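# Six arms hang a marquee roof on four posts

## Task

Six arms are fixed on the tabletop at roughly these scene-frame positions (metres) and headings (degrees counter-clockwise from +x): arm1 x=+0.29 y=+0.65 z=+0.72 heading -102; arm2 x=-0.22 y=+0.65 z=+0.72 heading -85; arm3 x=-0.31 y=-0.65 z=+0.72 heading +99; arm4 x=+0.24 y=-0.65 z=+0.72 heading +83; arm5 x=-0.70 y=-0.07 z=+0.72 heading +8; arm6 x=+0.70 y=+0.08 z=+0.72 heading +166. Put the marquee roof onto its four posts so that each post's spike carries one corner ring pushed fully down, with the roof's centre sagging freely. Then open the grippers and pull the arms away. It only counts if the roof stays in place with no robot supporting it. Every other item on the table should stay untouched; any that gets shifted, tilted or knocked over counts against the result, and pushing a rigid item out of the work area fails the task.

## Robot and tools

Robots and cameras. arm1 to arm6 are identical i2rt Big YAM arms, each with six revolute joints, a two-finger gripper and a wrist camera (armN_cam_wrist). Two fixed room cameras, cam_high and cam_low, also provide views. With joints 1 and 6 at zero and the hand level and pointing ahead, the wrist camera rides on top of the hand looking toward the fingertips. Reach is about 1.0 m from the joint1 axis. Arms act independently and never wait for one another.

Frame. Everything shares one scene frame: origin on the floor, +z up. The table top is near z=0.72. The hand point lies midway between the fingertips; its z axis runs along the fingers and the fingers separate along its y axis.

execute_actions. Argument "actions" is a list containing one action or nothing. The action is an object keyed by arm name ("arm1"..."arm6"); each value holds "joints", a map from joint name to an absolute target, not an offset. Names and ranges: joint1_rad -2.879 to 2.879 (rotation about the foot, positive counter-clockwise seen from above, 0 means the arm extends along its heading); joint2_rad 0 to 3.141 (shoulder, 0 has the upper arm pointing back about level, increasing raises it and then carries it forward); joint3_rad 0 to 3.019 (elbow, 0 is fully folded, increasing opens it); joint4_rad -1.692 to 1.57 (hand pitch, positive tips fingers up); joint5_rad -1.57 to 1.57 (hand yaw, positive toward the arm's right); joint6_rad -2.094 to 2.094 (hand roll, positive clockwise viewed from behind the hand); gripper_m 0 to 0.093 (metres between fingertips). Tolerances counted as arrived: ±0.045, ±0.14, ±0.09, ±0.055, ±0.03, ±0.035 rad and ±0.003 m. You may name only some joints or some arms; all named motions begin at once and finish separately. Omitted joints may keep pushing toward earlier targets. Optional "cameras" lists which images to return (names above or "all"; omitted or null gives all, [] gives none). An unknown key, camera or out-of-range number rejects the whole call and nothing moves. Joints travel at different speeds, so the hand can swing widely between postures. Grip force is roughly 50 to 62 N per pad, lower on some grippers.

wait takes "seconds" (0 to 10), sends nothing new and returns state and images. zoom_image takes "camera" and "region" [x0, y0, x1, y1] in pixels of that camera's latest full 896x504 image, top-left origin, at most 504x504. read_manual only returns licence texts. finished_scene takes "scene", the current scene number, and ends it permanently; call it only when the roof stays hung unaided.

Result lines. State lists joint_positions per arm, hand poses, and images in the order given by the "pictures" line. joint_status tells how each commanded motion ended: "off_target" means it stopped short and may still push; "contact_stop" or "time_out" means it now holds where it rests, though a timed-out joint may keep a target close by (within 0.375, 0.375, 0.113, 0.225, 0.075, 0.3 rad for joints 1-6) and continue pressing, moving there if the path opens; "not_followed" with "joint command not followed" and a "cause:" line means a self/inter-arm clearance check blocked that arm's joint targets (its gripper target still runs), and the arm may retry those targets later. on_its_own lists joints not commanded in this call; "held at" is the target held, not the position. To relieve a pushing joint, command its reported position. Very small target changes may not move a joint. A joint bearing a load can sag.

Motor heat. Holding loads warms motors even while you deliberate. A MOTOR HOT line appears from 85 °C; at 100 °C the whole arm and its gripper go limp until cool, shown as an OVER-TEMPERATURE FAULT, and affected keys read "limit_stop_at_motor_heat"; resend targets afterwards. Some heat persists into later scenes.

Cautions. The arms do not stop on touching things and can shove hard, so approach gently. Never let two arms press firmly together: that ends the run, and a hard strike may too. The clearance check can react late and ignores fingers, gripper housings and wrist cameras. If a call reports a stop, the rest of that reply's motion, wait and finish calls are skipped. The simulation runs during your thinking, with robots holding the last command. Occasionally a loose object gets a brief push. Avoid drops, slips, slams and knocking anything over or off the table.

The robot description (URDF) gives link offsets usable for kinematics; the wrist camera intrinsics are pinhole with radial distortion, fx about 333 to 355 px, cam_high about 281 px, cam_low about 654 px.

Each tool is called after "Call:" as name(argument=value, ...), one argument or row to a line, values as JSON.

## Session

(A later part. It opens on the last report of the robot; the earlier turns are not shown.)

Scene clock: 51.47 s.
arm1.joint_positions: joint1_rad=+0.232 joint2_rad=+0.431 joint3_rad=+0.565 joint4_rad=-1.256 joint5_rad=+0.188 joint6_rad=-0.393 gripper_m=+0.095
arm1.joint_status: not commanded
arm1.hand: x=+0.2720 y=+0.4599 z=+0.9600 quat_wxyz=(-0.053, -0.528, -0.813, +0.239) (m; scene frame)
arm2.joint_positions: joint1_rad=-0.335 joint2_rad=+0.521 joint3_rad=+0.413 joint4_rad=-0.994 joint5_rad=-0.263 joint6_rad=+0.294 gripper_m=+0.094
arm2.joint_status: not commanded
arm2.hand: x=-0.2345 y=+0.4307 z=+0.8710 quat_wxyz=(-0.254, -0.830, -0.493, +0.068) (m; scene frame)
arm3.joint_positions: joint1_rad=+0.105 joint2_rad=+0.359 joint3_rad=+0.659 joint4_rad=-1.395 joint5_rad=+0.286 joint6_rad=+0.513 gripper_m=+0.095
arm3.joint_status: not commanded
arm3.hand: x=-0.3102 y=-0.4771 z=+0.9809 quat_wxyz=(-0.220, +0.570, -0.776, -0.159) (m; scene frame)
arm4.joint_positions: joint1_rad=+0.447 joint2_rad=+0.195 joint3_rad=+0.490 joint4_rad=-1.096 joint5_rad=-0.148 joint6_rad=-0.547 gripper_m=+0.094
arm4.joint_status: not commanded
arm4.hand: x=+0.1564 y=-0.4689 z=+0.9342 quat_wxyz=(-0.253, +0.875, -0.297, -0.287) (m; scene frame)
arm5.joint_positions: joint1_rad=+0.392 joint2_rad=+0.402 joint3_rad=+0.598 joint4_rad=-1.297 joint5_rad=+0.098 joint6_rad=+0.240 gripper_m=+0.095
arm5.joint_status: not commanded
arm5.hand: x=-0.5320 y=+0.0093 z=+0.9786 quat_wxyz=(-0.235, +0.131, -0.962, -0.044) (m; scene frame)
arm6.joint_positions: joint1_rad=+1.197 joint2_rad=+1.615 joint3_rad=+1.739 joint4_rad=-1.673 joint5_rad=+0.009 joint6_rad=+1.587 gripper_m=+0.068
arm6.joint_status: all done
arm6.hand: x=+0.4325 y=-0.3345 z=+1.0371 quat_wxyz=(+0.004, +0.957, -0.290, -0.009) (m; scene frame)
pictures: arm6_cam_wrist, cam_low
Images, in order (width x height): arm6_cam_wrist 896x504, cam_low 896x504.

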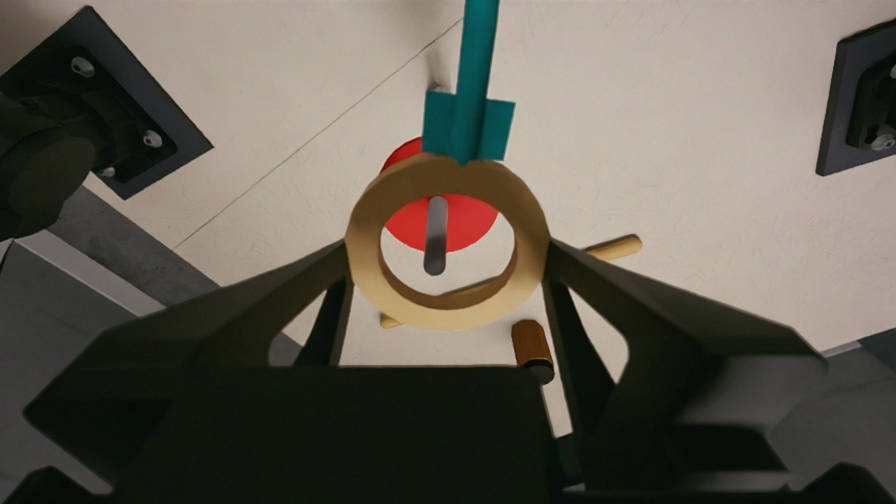

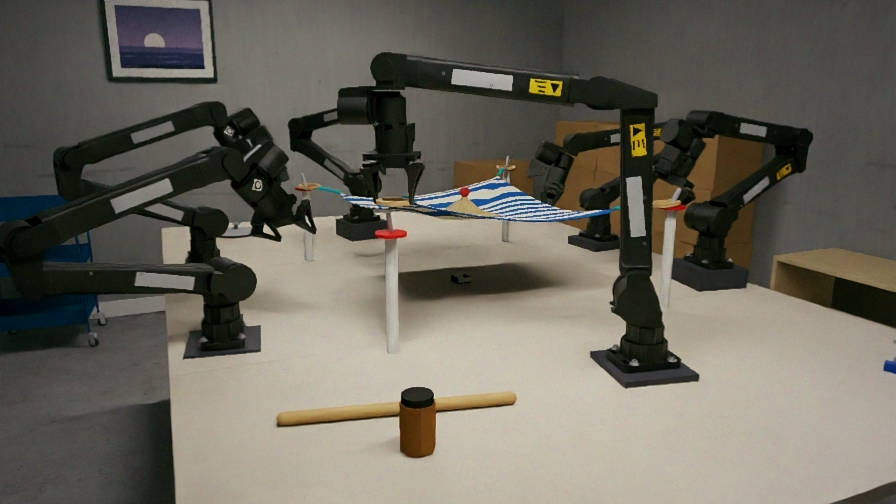

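Call:
execute_actions(
  actions=[
    {"arm6":{"joints":{"joint1_rad":1.245,"joint3_rad":1.74}}},
  ],
  cameras=["arm6_cam_wrist"],
)

Scene clock: 54.33 s.
arm1.joint_positions: joint1_rad=+0.232 joint2_rad=+0.431 joint3_rad=+0.565 joint4_rad=-1.256 joint5_rad=+0.188 joint6_rad=-0.393 gripper_m=+0.095
arm1.joint_status: not commanded
arm1.hand: x=+0.2720 y=+0.4599 z=+0.9600 quat_wxyz=(-0.053, -0.528, -0.813, +0.239) (m; scene frame)
arm2.joint_positions: joint1_rad=-0.335 joint2_rad=+0.521 joint3_rad=+0.413 joint4_rad=-0.994 joint5_rad=-0.263 joint6_rad=+0.294 gripper_m=+0.094
arm2.joint_status: not commanded
arm2.hand: x=-0.2345 y=+0.4307 z=+0.8710 quat_wxyz=(-0.254, -0.830, -0.493, +0.068) (m; scene frame)
arm3.joint_positions: joint1_rad=+0.105 joint2_rad=+0.359 joint3_rad=+0.659 joint4_rad=-1.395 joint5_rad=+0.286 joint6_rad=+0.513 gripper_m=+0.095
arm3.joint_status: not commanded
arm3.hand: x=-0.3102 y=-0.4771 z=+0.9809 quat_wxyz=(-0.220, +0.570, -0.776, -0.159) (m; scene frame)
arm4.joint_positions: joint1_rad=+0.447 joint2_rad=+0.195 joint3_rad=+0.490 joint4_rad=-1.096 joint5_rad=-0.148 joint6_rad=-0.547 gripper_m=+0.094
arm4.joint_status: not commanded
arm4.hand: x=+0.1564 y=-0.4689 z=+0.9342 quat_wxyz=(-0.253, +0.875, -0.297, -0.287) (m; scene frame)
arm5.joint_positions: joint1_rad=+0.392 joint2_rad=+0.402 joint3_rad=+0.598 joint4_rad=-1.297 joint5_rad=+0.098 joint6_rad=+0.240 gripper_m=+0.095
arm5.joint_status: not commanded
arm5.hand: x=-0.5320 y=+0.0093 z=+0.9786 quat_wxyz=(-0.235, +0.131, -0.962, -0.044) (m; scene frame)
arm6.joint_positions: joint1_rad=+1.213 joint2_rad=+1.615 joint3_rad=+1.739 joint4_rad=-1.673 joint5_rad=+0.009 joint6_rad=+1.588 gripper_m=+0.068
arm6.joint_status: all done
arm6.hand: x=+0.4393 y=-0.3388 z=+1.0370 quat_wxyz=(+0.004, +0.959, -0.283, -0.009) (m; scene frame)
pictures: arm6_cam_wrist
Images, in order (width x height): arm6_cam_wrist 896x504.

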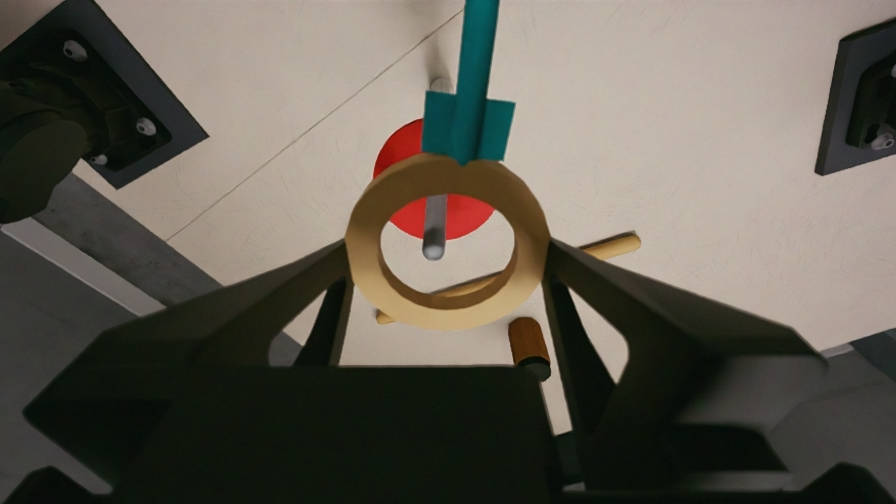

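Call:
execute_actions(
  actions=[
    {"arm6":{"joints":{"joint1_rad":1.265,"joint3_rad":1.68,"joint4_rad":-1.61}}},
  ],
  cameras=["arm6_cam_wrist","cam_low"],
)

Scene clock: 56.73 s.
arm1.joint_positions: joint1_rad=+0.232 joint2_rad=+0.431 joint3_rad=+0.565 joint4_rad=-1.256 joint5_rad=+0.188 joint6_rad=-0.393 gripper_m=+0.095
arm1.joint_status: not commanded
arm1.hand: x=+0.2720 y=+0.4599 z=+0.9600 quat_wxyz=(-0.053, -0.528, -0.813, +0.239) (m; scene frame)
arm2.joint_positions: joint1_rad=-0.335 joint2_rad=+0.521 joint3_rad=+0.413 joint4_rad=-0.994 joint5_rad=-0.263 joint6_rad=+0.294 gripper_m=+0.094
arm2.joint_status: not commanded
arm2.hand: x=-0.2345 y=+0.4307 z=+0.8710 quat_wxyz=(-0.254, -0.830, -0.493, +0.068) (m; scene frame)
arm3.joint_positions: joint1_rad=+0.105 joint2_rad=+0.359 joint3_rad=+0.659 joint4_rad=-1.395 joint5_rad=+0.286 joint6_rad=+0.513 gripper_m=+0.095
arm3.joint_status: not commanded
arm3.hand: x=-0.3102 y=-0.4771 z=+0.9809 quat_wxyz=(-0.220, +0.570, -0.776, -0.159) (m; scene frame)
arm4.joint_positions: joint1_rad=+0.447 joint2_rad=+0.195 joint3_rad=+0.490 joint4_rad=-1.096 joint5_rad=-0.148 joint6_rad=-0.547 gripper_m=+0.094
arm4.joint_status: not commanded
arm4.hand: x=+0.1564 y=-0.4689 z=+0.9342 quat_wxyz=(-0.253, +0.875, -0.297, -0.287) (m; scene frame)
arm5.joint_positions: joint1_rad=+0.392 joint2_rad=+0.402 joint3_rad=+0.598 joint4_rad=-1.297 joint5_rad=+0.098 joint6_rad=+0.240 gripper_m=+0.095
arm5.joint_status: not commanded
arm5.hand: x=-0.5320 y=+0.0093 z=+0.9786 quat_wxyz=(-0.235, +0.131, -0.962, -0.044) (m; scene frame)
arm6.joint_positions: joint1_rad=+1.231 joint2_rad=+1.621 joint3_rad=+1.688 joint4_rad=-1.623 joint5_rad=+0.012 joint6_rad=+1.588 gripper_m=+0.068
arm6.joint_status: all done
arm6.hand: x=+0.4449 y=-0.3451 z=+1.0147 quat_wxyz=(+0.000, +0.962, -0.275, -0.009) (m; scene frame)
pictures: arm6_cam_wrist, cam_low
Images, in order (width x height): arm6_cam_wrist 896x504, cam_low 896x504.

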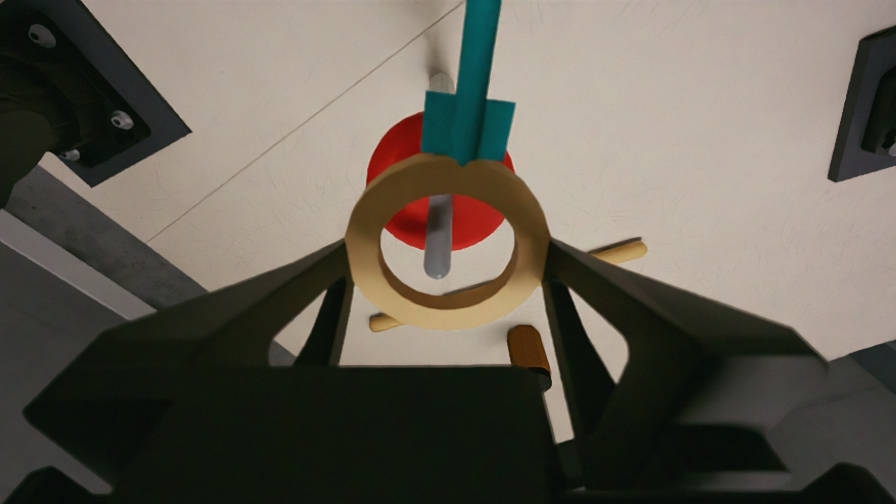

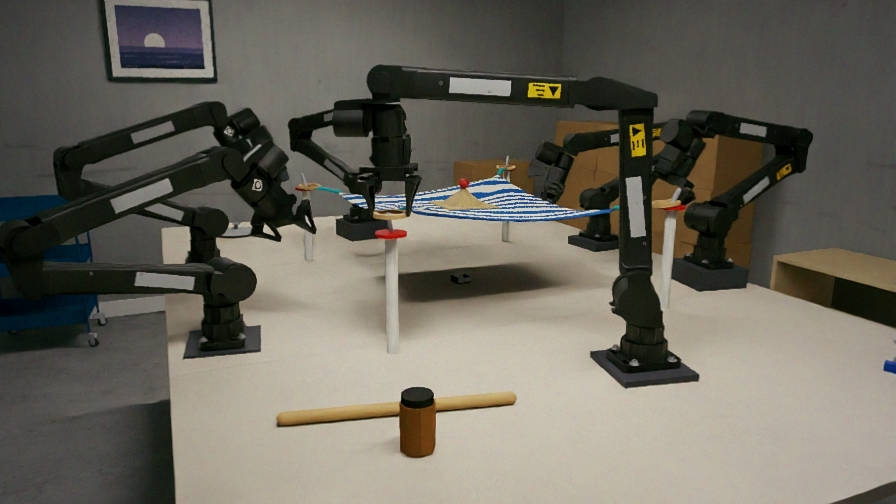

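Call:
execute_actions(
  actions=[
    {"arm6":{"joints":{"joint3_rad":1.595,"joint4_rad":-1.525}}},
  ],
  cameras=[],
)

Call:
execute_actions(
  actions=[
    {"arm6":{"joints":{"joint1_rad":1.19}}},
  ],
  cameras=["arm6_cam_wrist","cam_low"],
)

Scene clock: 61.10 s.
arm1.joint_positions: joint1_rad=+0.232 joint2_rad=+0.431 joint3_rad=+0.565 joint4_rad=-1.256 joint5_rad=+0.188 joint6_rad=-0.393 gripper_m=+0.095
arm1.joint_status: not commanded
arm1.hand: x=+0.2720 y=+0.4599 z=+0.9600 quat_wxyz=(-0.053, -0.528, -0.813, +0.239) (m; scene frame)
arm2.joint_positions: joint1_rad=-0.335 joint2_rad=+0.521 joint3_rad=+0.413 joint4_rad=-0.994 joint5_rad=-0.263 joint6_rad=+0.294 gripper_m=+0.094
arm2.joint_status: not commanded
arm2.hand: x=-0.2345 y=+0.4307 z=+0.8710 quat_wxyz=(-0.254, -0.830, -0.493, +0.068) (m; scene frame)
arm3.joint_positions: joint1_rad=+0.105 joint2_rad=+0.359 joint3_rad=+0.659 joint4_rad=-1.395 joint5_rad=+0.286 joint6_rad=+0.513 gripper_m=+0.095
arm3.joint_status: not commanded
arm3.hand: x=-0.3102 y=-0.4771 z=+0.9809 quat_wxyz=(-0.220, +0.570, -0.776, -0.159) (m; scene frame)
arm4.joint_positions: joint1_rad=+0.447 joint2_rad=+0.195 joint3_rad=+0.490 joint4_rad=-1.096 joint5_rad=-0.148 joint6_rad=-0.547 gripper_m=+0.094
arm4.joint_status: not commanded
arm4.hand: x=+0.1564 y=-0.4689 z=+0.9342 quat_wxyz=(-0.253, +0.875, -0.297, -0.287) (m; scene frame)
arm5.joint_positions: joint1_rad=+0.392 joint2_rad=+0.402 joint3_rad=+0.598 joint4_rad=-1.297 joint5_rad=+0.098 joint6_rad=+0.240 gripper_m=+0.095
arm5.joint_status: not commanded
arm5.hand: x=-0.5320 y=+0.0093 z=+0.9786 quat_wxyz=(-0.235, +0.131, -0.962, -0.044) (m; scene frame)
arm6.joint_positions: joint1_rad=+1.231 joint2_rad=+1.621 joint3_rad=+1.603 joint4_rad=-1.538 joint5_rad=+0.012 joint6_rad=+1.589 gripper_m=+0.068
arm6.joint_status: all done
arm6.hand: x=+0.4444 y=-0.3455 z=+0.9821 quat_wxyz=(+0.000, +0.961, -0.275, -0.009) (m; scene frame)
pictures: none
No camera images: the call's "cameras" was empty. Leave "cameras" out to get every camera's image.

Scene clock: 61.83 s.
arm1.joint_positions: joint1_rad=+0.232 joint2_rad=+0.431 joint3_rad=+0.565 joint4_rad=-1.256 joint5_rad=+0.188 joint6_rad=-0.393 gripper_m=+0.095
arm1.joint_status: not commanded
arm1.hand: x=+0.2720 y=+0.4599 z=+0.9600 quat_wxyz=(-0.053, -0.528, -0.813, +0.239) (m; scene frame)
arm2.joint_positions: joint1_rad=-0.335 joint2_rad=+0.521 joint3_rad=+0.413 joint4_rad=-0.994 joint5_rad=-0.263 joint6_rad=+0.294 gripper_m=+0.094
arm2.joint_status: not commanded
arm2.hand: x=-0.2345 y=+0.4307 z=+0.8710 quat_wxyz=(-0.254, -0.830, -0.493, +0.068) (m; scene frame)
arm3.joint_positions: joint1_rad=+0.105 joint2_rad=+0.359 joint3_rad=+0.659 joint4_rad=-1.395 joint5_rad=+0.286 joint6_rad=+0.513 gripper_m=+0.095
arm3.joint_status: not commanded
arm3.hand: x=-0.3102 y=-0.4771 z=+0.9809 quat_wxyz=(-0.220, +0.570, -0.776, -0.159) (m; scene frame)
arm4.joint_positions: joint1_rad=+0.447 joint2_rad=+0.195 joint3_rad=+0.490 joint4_rad=-1.096 joint5_rad=-0.148 joint6_rad=-0.547 gripper_m=+0.094
arm4.joint_status: not commanded
arm4.hand: x=+0.1564 y=-0.4689 z=+0.9342 quat_wxyz=(-0.253, +0.875, -0.297, -0.287) (m; scene frame)
arm5.joint_positions: joint1_rad=+0.392 joint2_rad=+0.402 joint3_rad=+0.598 joint4_rad=-1.297 joint5_rad=+0.098 joint6_rad=+0.240 gripper_m=+0.095
arm5.joint_status: not commanded
arm5.hand: x=-0.5320 y=+0.0093 z=+0.9786 quat_wxyz=(-0.235, +0.131, -0.962, -0.044) (m; scene frame)
arm6.joint_positions: joint1_rad=+1.181 joint2_rad=+1.621 joint3_rad=+1.603 joint4_rad=-1.536 joint5_rad=+0.010 joint6_rad=+1.589 gripper_m=+0.068
arm6.joint_status: all done
arm6.hand: x=+0.4238 y=-0.3330 z=+0.9823 quat_wxyz=(+0.001, +0.954, -0.298, -0.009) (m; scene frame)
pictures: arm6_cam_wrist, cam_low
Images, in order (width x height): arm6_cam_wrist 896x504, cam_low 896x504.

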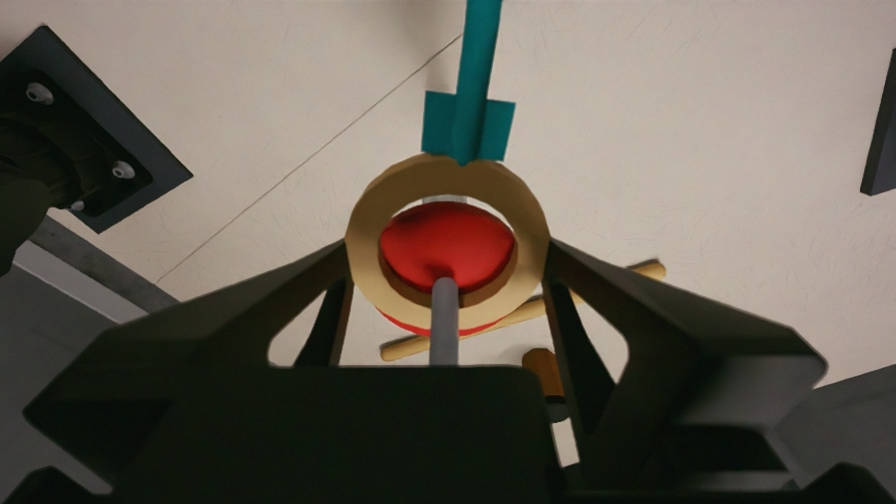

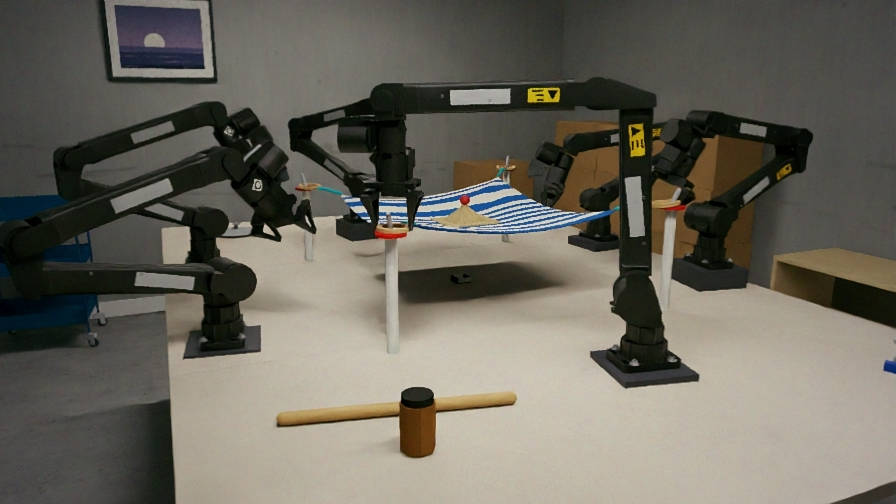

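Call:
execute_actions(
  actions=[
    {"arm6":{"joints":{"joint3_rad":1.575,"joint4_rad":-1.505}}},
  ],
  cameras=[],
)

Call:
execute_actions(
  actions=[
    {"arm6":{"joints":{"gripper_m":0.093}}},
  ],
  cameras=[],
)

Call:
execute_actions(
  actions=[
    {"arm6":{"joints":{"joint3_rad":1.83,"joint4_rad":-1.67}}},
  ],
  cameras=["arm6_cam_wrist"],
)

Call:
execute_actions(
  actions=[
    {"arm6":{"joints":{"joint2_rad":1.0}},"arm1":{"joints":{"joint2_rad":0.15}},"arm2":{"joints":{"joint2_rad":0.2}},"arm3":{"joints":{"joint2_rad":0.1}}},
  ],
  cameras=["cam_high","cam_low"],
)

Call:
zoom_image(
  camera="cam_low",
  region=[280, 140, 540, 280],
)

Scene clock: 66.13 s.
arm1.joint_positions: joint1_rad=+0.232 joint2_rad=+0.431 joint3_rad=+0.565 joint4_rad=-1.256 joint5_rad=+0.188 joint6_rad=-0.393 gripper_m=+0.095
arm1.joint_status: not commanded
arm1.hand: x=+0.2720 y=+0.4599 z=+0.9600 quat_wxyz=(-0.053, -0.528, -0.813, +0.239) (m; scene frame)
arm2.joint_positions: joint1_rad=-0.335 joint2_rad=+0.521 joint3_rad=+0.413 joint4_rad=-0.994 joint5_rad=-0.263 joint6_rad=+0.294 gripper_m=+0.094
arm2.joint_status: not commanded
arm2.hand: x=-0.2345 y=+0.4307 z=+0.8710 quat_wxyz=(-0.254, -0.830, -0.493, +0.068) (m; scene frame)
arm3.joint_positions: joint1_rad=+0.105 joint2_rad=+0.359 joint3_rad=+0.659 joint4_rad=-1.395 joint5_rad=+0.286 joint6_rad=+0.513 gripper_m=+0.095
arm3.joint_status: not commanded
arm3.hand: x=-0.3102 y=-0.4771 z=+0.9809 quat_wxyz=(-0.220, +0.570, -0.776, -0.159) (m; scene frame)
arm4.joint_positions: joint1_rad=+0.447 joint2_rad=+0.195 joint3_rad=+0.490 joint4_rad=-1.096 joint5_rad=-0.148 joint6_rad=-0.547 gripper_m=+0.094
arm4.joint_status: not commanded
arm4.hand: x=+0.1564 y=-0.4689 z=+0.9342 quat_wxyz=(-0.253, +0.875, -0.297, -0.287) (m; scene frame)
arm5.joint_positions: joint1_rad=+0.392 joint2_rad=+0.402 joint3_rad=+0.598 joint4_rad=-1.297 joint5_rad=+0.098 joint6_rad=+0.240 gripper_m=+0.095
arm5.joint_status: not commanded
arm5.hand: x=-0.5320 y=+0.0093 z=+0.9786 quat_wxyz=(-0.235, +0.131, -0.962, -0.044) (m; scene frame)
arm6.joint_positions: joint1_rad=+1.181 joint2_rad=+1.620 joint3_rad=+1.598 joint4_rad=-1.523 joint5_rad=+0.010 joint6_rad=+1.589 gripper_m=+0.068
arm6.joint_status: all done
arm6.hand: x=+0.4228 y=-0.3345 z=+0.9811 quat_wxyz=(+0.006, +0.954, -0.298, -0.010) (m; scene frame)
pictures: none
No camera images: the call's "cameras" was empty. Leave "cameras" out to get every camera's image.

Scene clock: 66.73 s.
arm1.joint_positions: joint1_rad=+0.232 joint2_rad=+0.431 joint3_rad=+0.565 joint4_rad=-1.256 joint5_rad=+0.188 joint6_rad=-0.393 gripper_m=+0.095
arm1.joint_status: not commanded
arm1.hand: x=+0.2720 y=+0.4599 z=+0.9600 quat_wxyz=(-0.053, -0.528, -0.813, +0.239) (m; scene frame)
arm2.joint_positions: joint1_rad=-0.335 joint2_rad=+0.521 joint3_rad=+0.413 joint4_rad=-0.994 joint5_rad=-0.263 joint6_rad=+0.294 gripper_m=+0.094
arm2.joint_status: not commanded
arm2.hand: x=-0.2345 y=+0.4307 z=+0.8710 quat_wxyz=(-0.254, -0.830, -0.493, +0.068) (m; scene frame)
arm3.joint_positions: joint1_rad=+0.105 joint2_rad=+0.359 joint3_rad=+0.659 joint4_rad=-1.395 joint5_rad=+0.286 joint6_rad=+0.513 gripper_m=+0.095
arm3.joint_status: not commanded
arm3.hand: x=-0.3102 y=-0.4771 z=+0.9809 quat_wxyz=(-0.220, +0.570, -0.776, -0.159) (m; scene frame)
arm4.joint_positions: joint1_rad=+0.447 joint2_rad=+0.195 joint3_rad=+0.490 joint4_rad=-1.096 joint5_rad=-0.148 joint6_rad=-0.547 gripper_m=+0.094
arm4.joint_status: not commanded
arm4.hand: x=+0.1564 y=-0.4689 z=+0.9342 quat_wxyz=(-0.253, +0.875, -0.297, -0.287) (m; scene frame)
arm5.joint_positions: joint1_rad=+0.392 joint2_rad=+0.402 joint3_rad=+0.598 joint4_rad=-1.297 joint5_rad=+0.098 joint6_rad=+0.240 gripper_m=+0.095
arm5.joint_status: not commanded
arm5.hand: x=-0.5320 y=+0.0093 z=+0.9786 quat_wxyz=(-0.235, +0.131, -0.962, -0.044) (m; scene frame)
arm6.joint_positions: joint1_rad=+1.181 joint2_rad=+1.620 joint3_rad=+1.591 joint4_rad=-1.515 joint5_rad=+0.003 joint6_rad=+1.589 gripper_m=+0.093
arm6.joint_status: all done
arm6.hand: x=+0.4237 y=-0.3354 z=+0.9785 quat_wxyz=(+0.008, +0.954, -0.298, -0.007) (m; scene frame)
pictures: none
No camera images: the call's "cameras" was empty. Leave "cameras" out to get every camera's image.

Scene clock: 67.73 s.
arm1.joint_positions: joint1_rad=+0.232 joint2_rad=+0.431 joint3_rad=+0.565 joint4_rad=-1.256 joint5_rad=+0.188 joint6_rad=-0.393 gripper_m=+0.095
arm1.joint_status: not commanded
arm1.hand: x=+0.2720 y=+0.4599 z=+0.9600 quat_wxyz=(-0.053, -0.528, -0.813, +0.239) (m; scene frame)
arm2.joint_positions: joint1_rad=-0.335 joint2_rad=+0.521 joint3_rad=+0.413 joint4_rad=-0.994 joint5_rad=-0.263 joint6_rad=+0.294 gripper_m=+0.094
arm2.joint_status: not commanded
arm2.hand: x=-0.2345 y=+0.4307 z=+0.8710 quat_wxyz=(-0.254, -0.830, -0.493, +0.068) (m; scene frame)
arm3.joint_positions: joint1_rad=+0.105 joint2_rad=+0.359 joint3_rad=+0.659 joint4_rad=-1.395 joint5_rad=+0.286 joint6_rad=+0.513 gripper_m=+0.095
arm3.joint_status: not commanded
arm3.hand: x=-0.3102 y=-0.4771 z=+0.9809 quat_wxyz=(-0.220, +0.570, -0.776, -0.159) (m; scene frame)
arm4.joint_positions: joint1_rad=+0.447 joint2_rad=+0.195 joint3_rad=+0.490 joint4_rad=-1.096 joint5_rad=-0.148 joint6_rad=-0.547 gripper_m=+0.094
arm4.joint_status: not commanded
arm4.hand: x=+0.1564 y=-0.4689 z=+0.9342 quat_wxyz=(-0.253, +0.875, -0.297, -0.287) (m; scene frame)
arm5.joint_positions: joint1_rad=+0.392 joint2_rad=+0.402 joint3_rad=+0.598 joint4_rad=-1.297 joint5_rad=+0.098 joint6_rad=+0.240 gripper_m=+0.095
arm5.joint_status: not commanded
arm5.hand: x=-0.5320 y=+0.0093 z=+0.9786 quat_wxyz=(-0.235, +0.131, -0.962, -0.044) (m; scene frame)
arm6.joint_positions: joint1_rad=+1.181 joint2_rad=+1.614 joint3_rad=+1.788 joint4_rad=-1.661 joint5_rad=+0.003 joint6_rad=+1.589 gripper_m=+0.093
arm6.joint_status: all done
arm6.hand: x=+0.4204 y=-0.3412 z=+1.0569 quat_wxyz=(+0.035, +0.954, -0.298, -0.015) (m; scene frame)
pictures: arm6_cam_wrist
Images, in order (width x height): arm6_cam_wrist 896x504.

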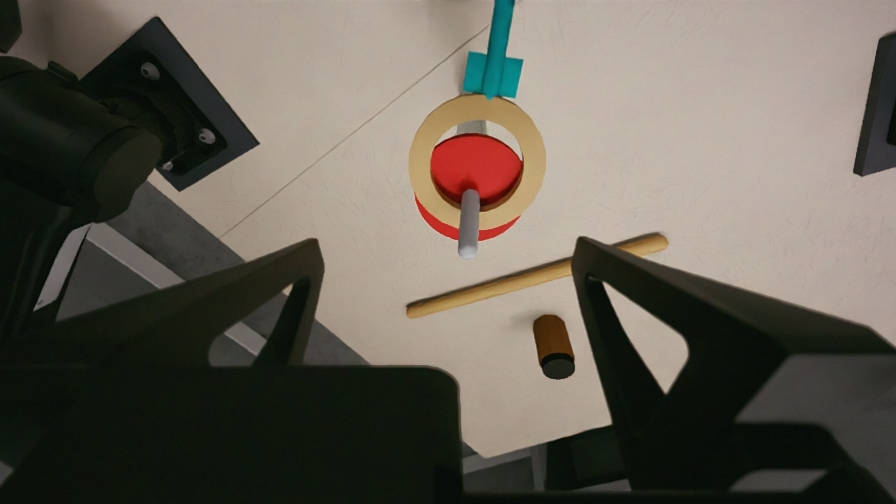

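Scene clock: 69.70 s.
arm1.joint_positions: joint1_rad=+0.232 joint2_rad=+0.157 joint3_rad=+0.565 joint4_rad=-1.256 joint5_rad=+0.188 joint6_rad=-0.393 gripper_m=+0.095
arm1.joint_status: all done
arm1.hand: x=+0.2710 y=+0.4806 z=+1.0033 quat_wxyz=(-0.132, -0.517, -0.773, +0.343) (m; scene frame)
arm2.joint_positions: joint1_rad=-0.335 joint2_rad=+0.203 joint3_rad=+0.413 joint4_rad=-0.994 joint5_rad=-0.263 joint6_rad=+0.294 gripper_m=+0.094
arm2.joint_status: all done
arm2.hand: x=-0.2328 y=+0.4375 z=+0.9319 quat_wxyz=(-0.357, -0.778, -0.486, +0.177) (m; scene frame)
arm3.joint_positions: joint1_rad=+0.105 joint2_rad=+0.103 joint3_rad=+0.659 joint4_rad=-1.395 joint5_rad=+0.286 joint6_rad=+0.513 gripper_m=+0.095
arm3.joint_status: all done
arm3.hand: x=-0.3026 y=-0.5051 z=+1.0142 quat_wxyz=(-0.261, +0.534, -0.757, -0.273) (m; scene frame)
arm4.joint_positions: joint1_rad=+0.447 joint2_rad=+0.195 joint3_rad=+0.490 joint4_rad=-1.096 joint5_rad=-0.148 joint6_rad=-0.547 gripper_m=+0.094
arm4.joint_status: not commanded
arm4.hand: x=+0.1564 y=-0.4689 z=+0.9342 quat_wxyz=(-0.253, +0.875, -0.297, -0.287) (m; scene frame)
arm5.joint_positions: joint1_rad=+0.392 joint2_rad=+0.402 joint3_rad=+0.598 joint4_rad=-1.297 joint5_rad=+0.098 joint6_rad=+0.240 gripper_m=+0.095
arm5.joint_status: not commanded
arm5.hand: x=-0.5320 y=+0.0093 z=+0.9786 quat_wxyz=(-0.235, +0.131, -0.962, -0.044) (m; scene frame)
arm6.joint_positions: joint1_rad=+1.181 joint2_rad=+1.000 joint3_rad=+1.833 joint4_rad=-1.664 joint5_rad=+0.003 joint6_rad=+1.589 gripper_m=+0.093
arm6.joint_status: all done
arm6.hand: x=+0.5345 y=-0.1728 z=+1.3186 quat_wxyz=(+0.342, +0.891, -0.278, -0.105) (m; scene frame)
pictures: cam_high, cam_low
Images, in order (width x height): cam_high 896x504, cam_low 896x504.

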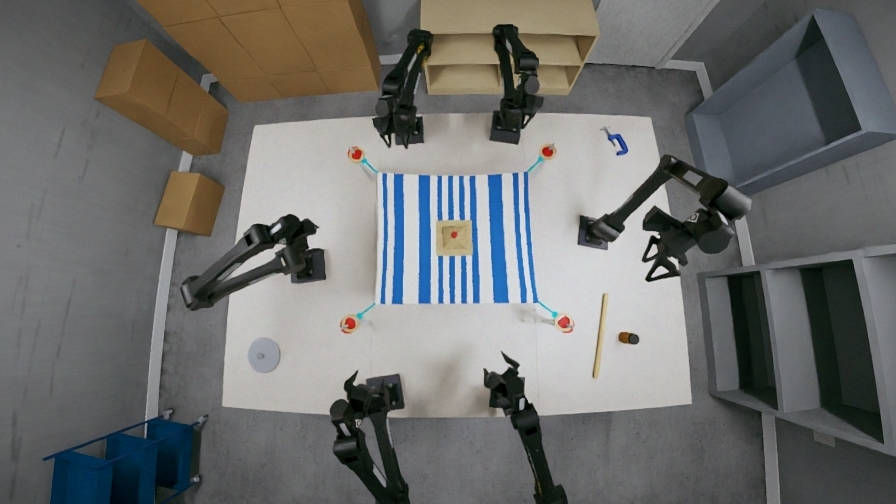

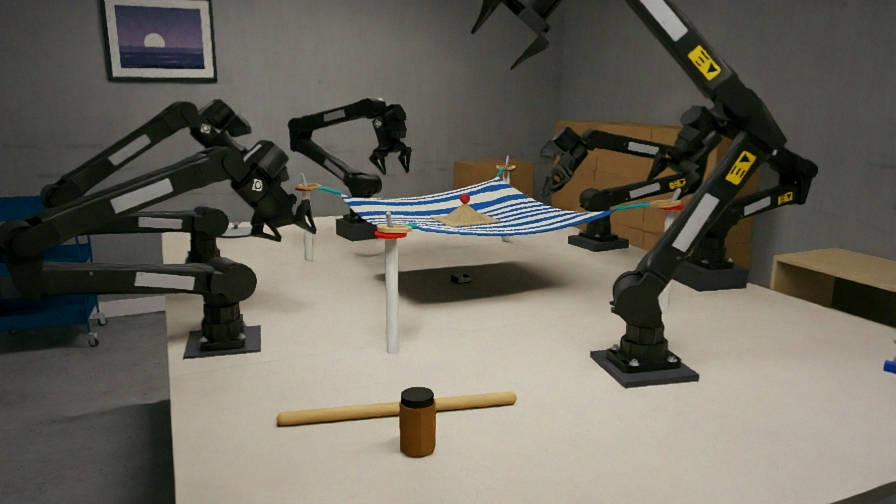

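Region (280, 140, 540, 280) of cam_low's 896x504 image, scaled by 1.938, with more detail than that image has; it fills the top 271 rows of this view, and the rest is white.

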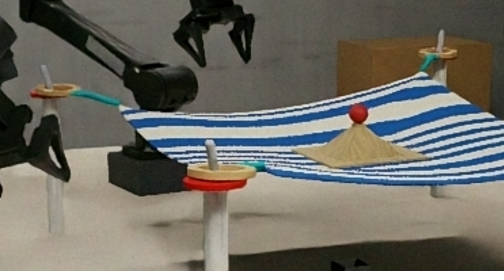

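Call:
finished_scene(
  scene=1,
)

The scene is finished: the task was done.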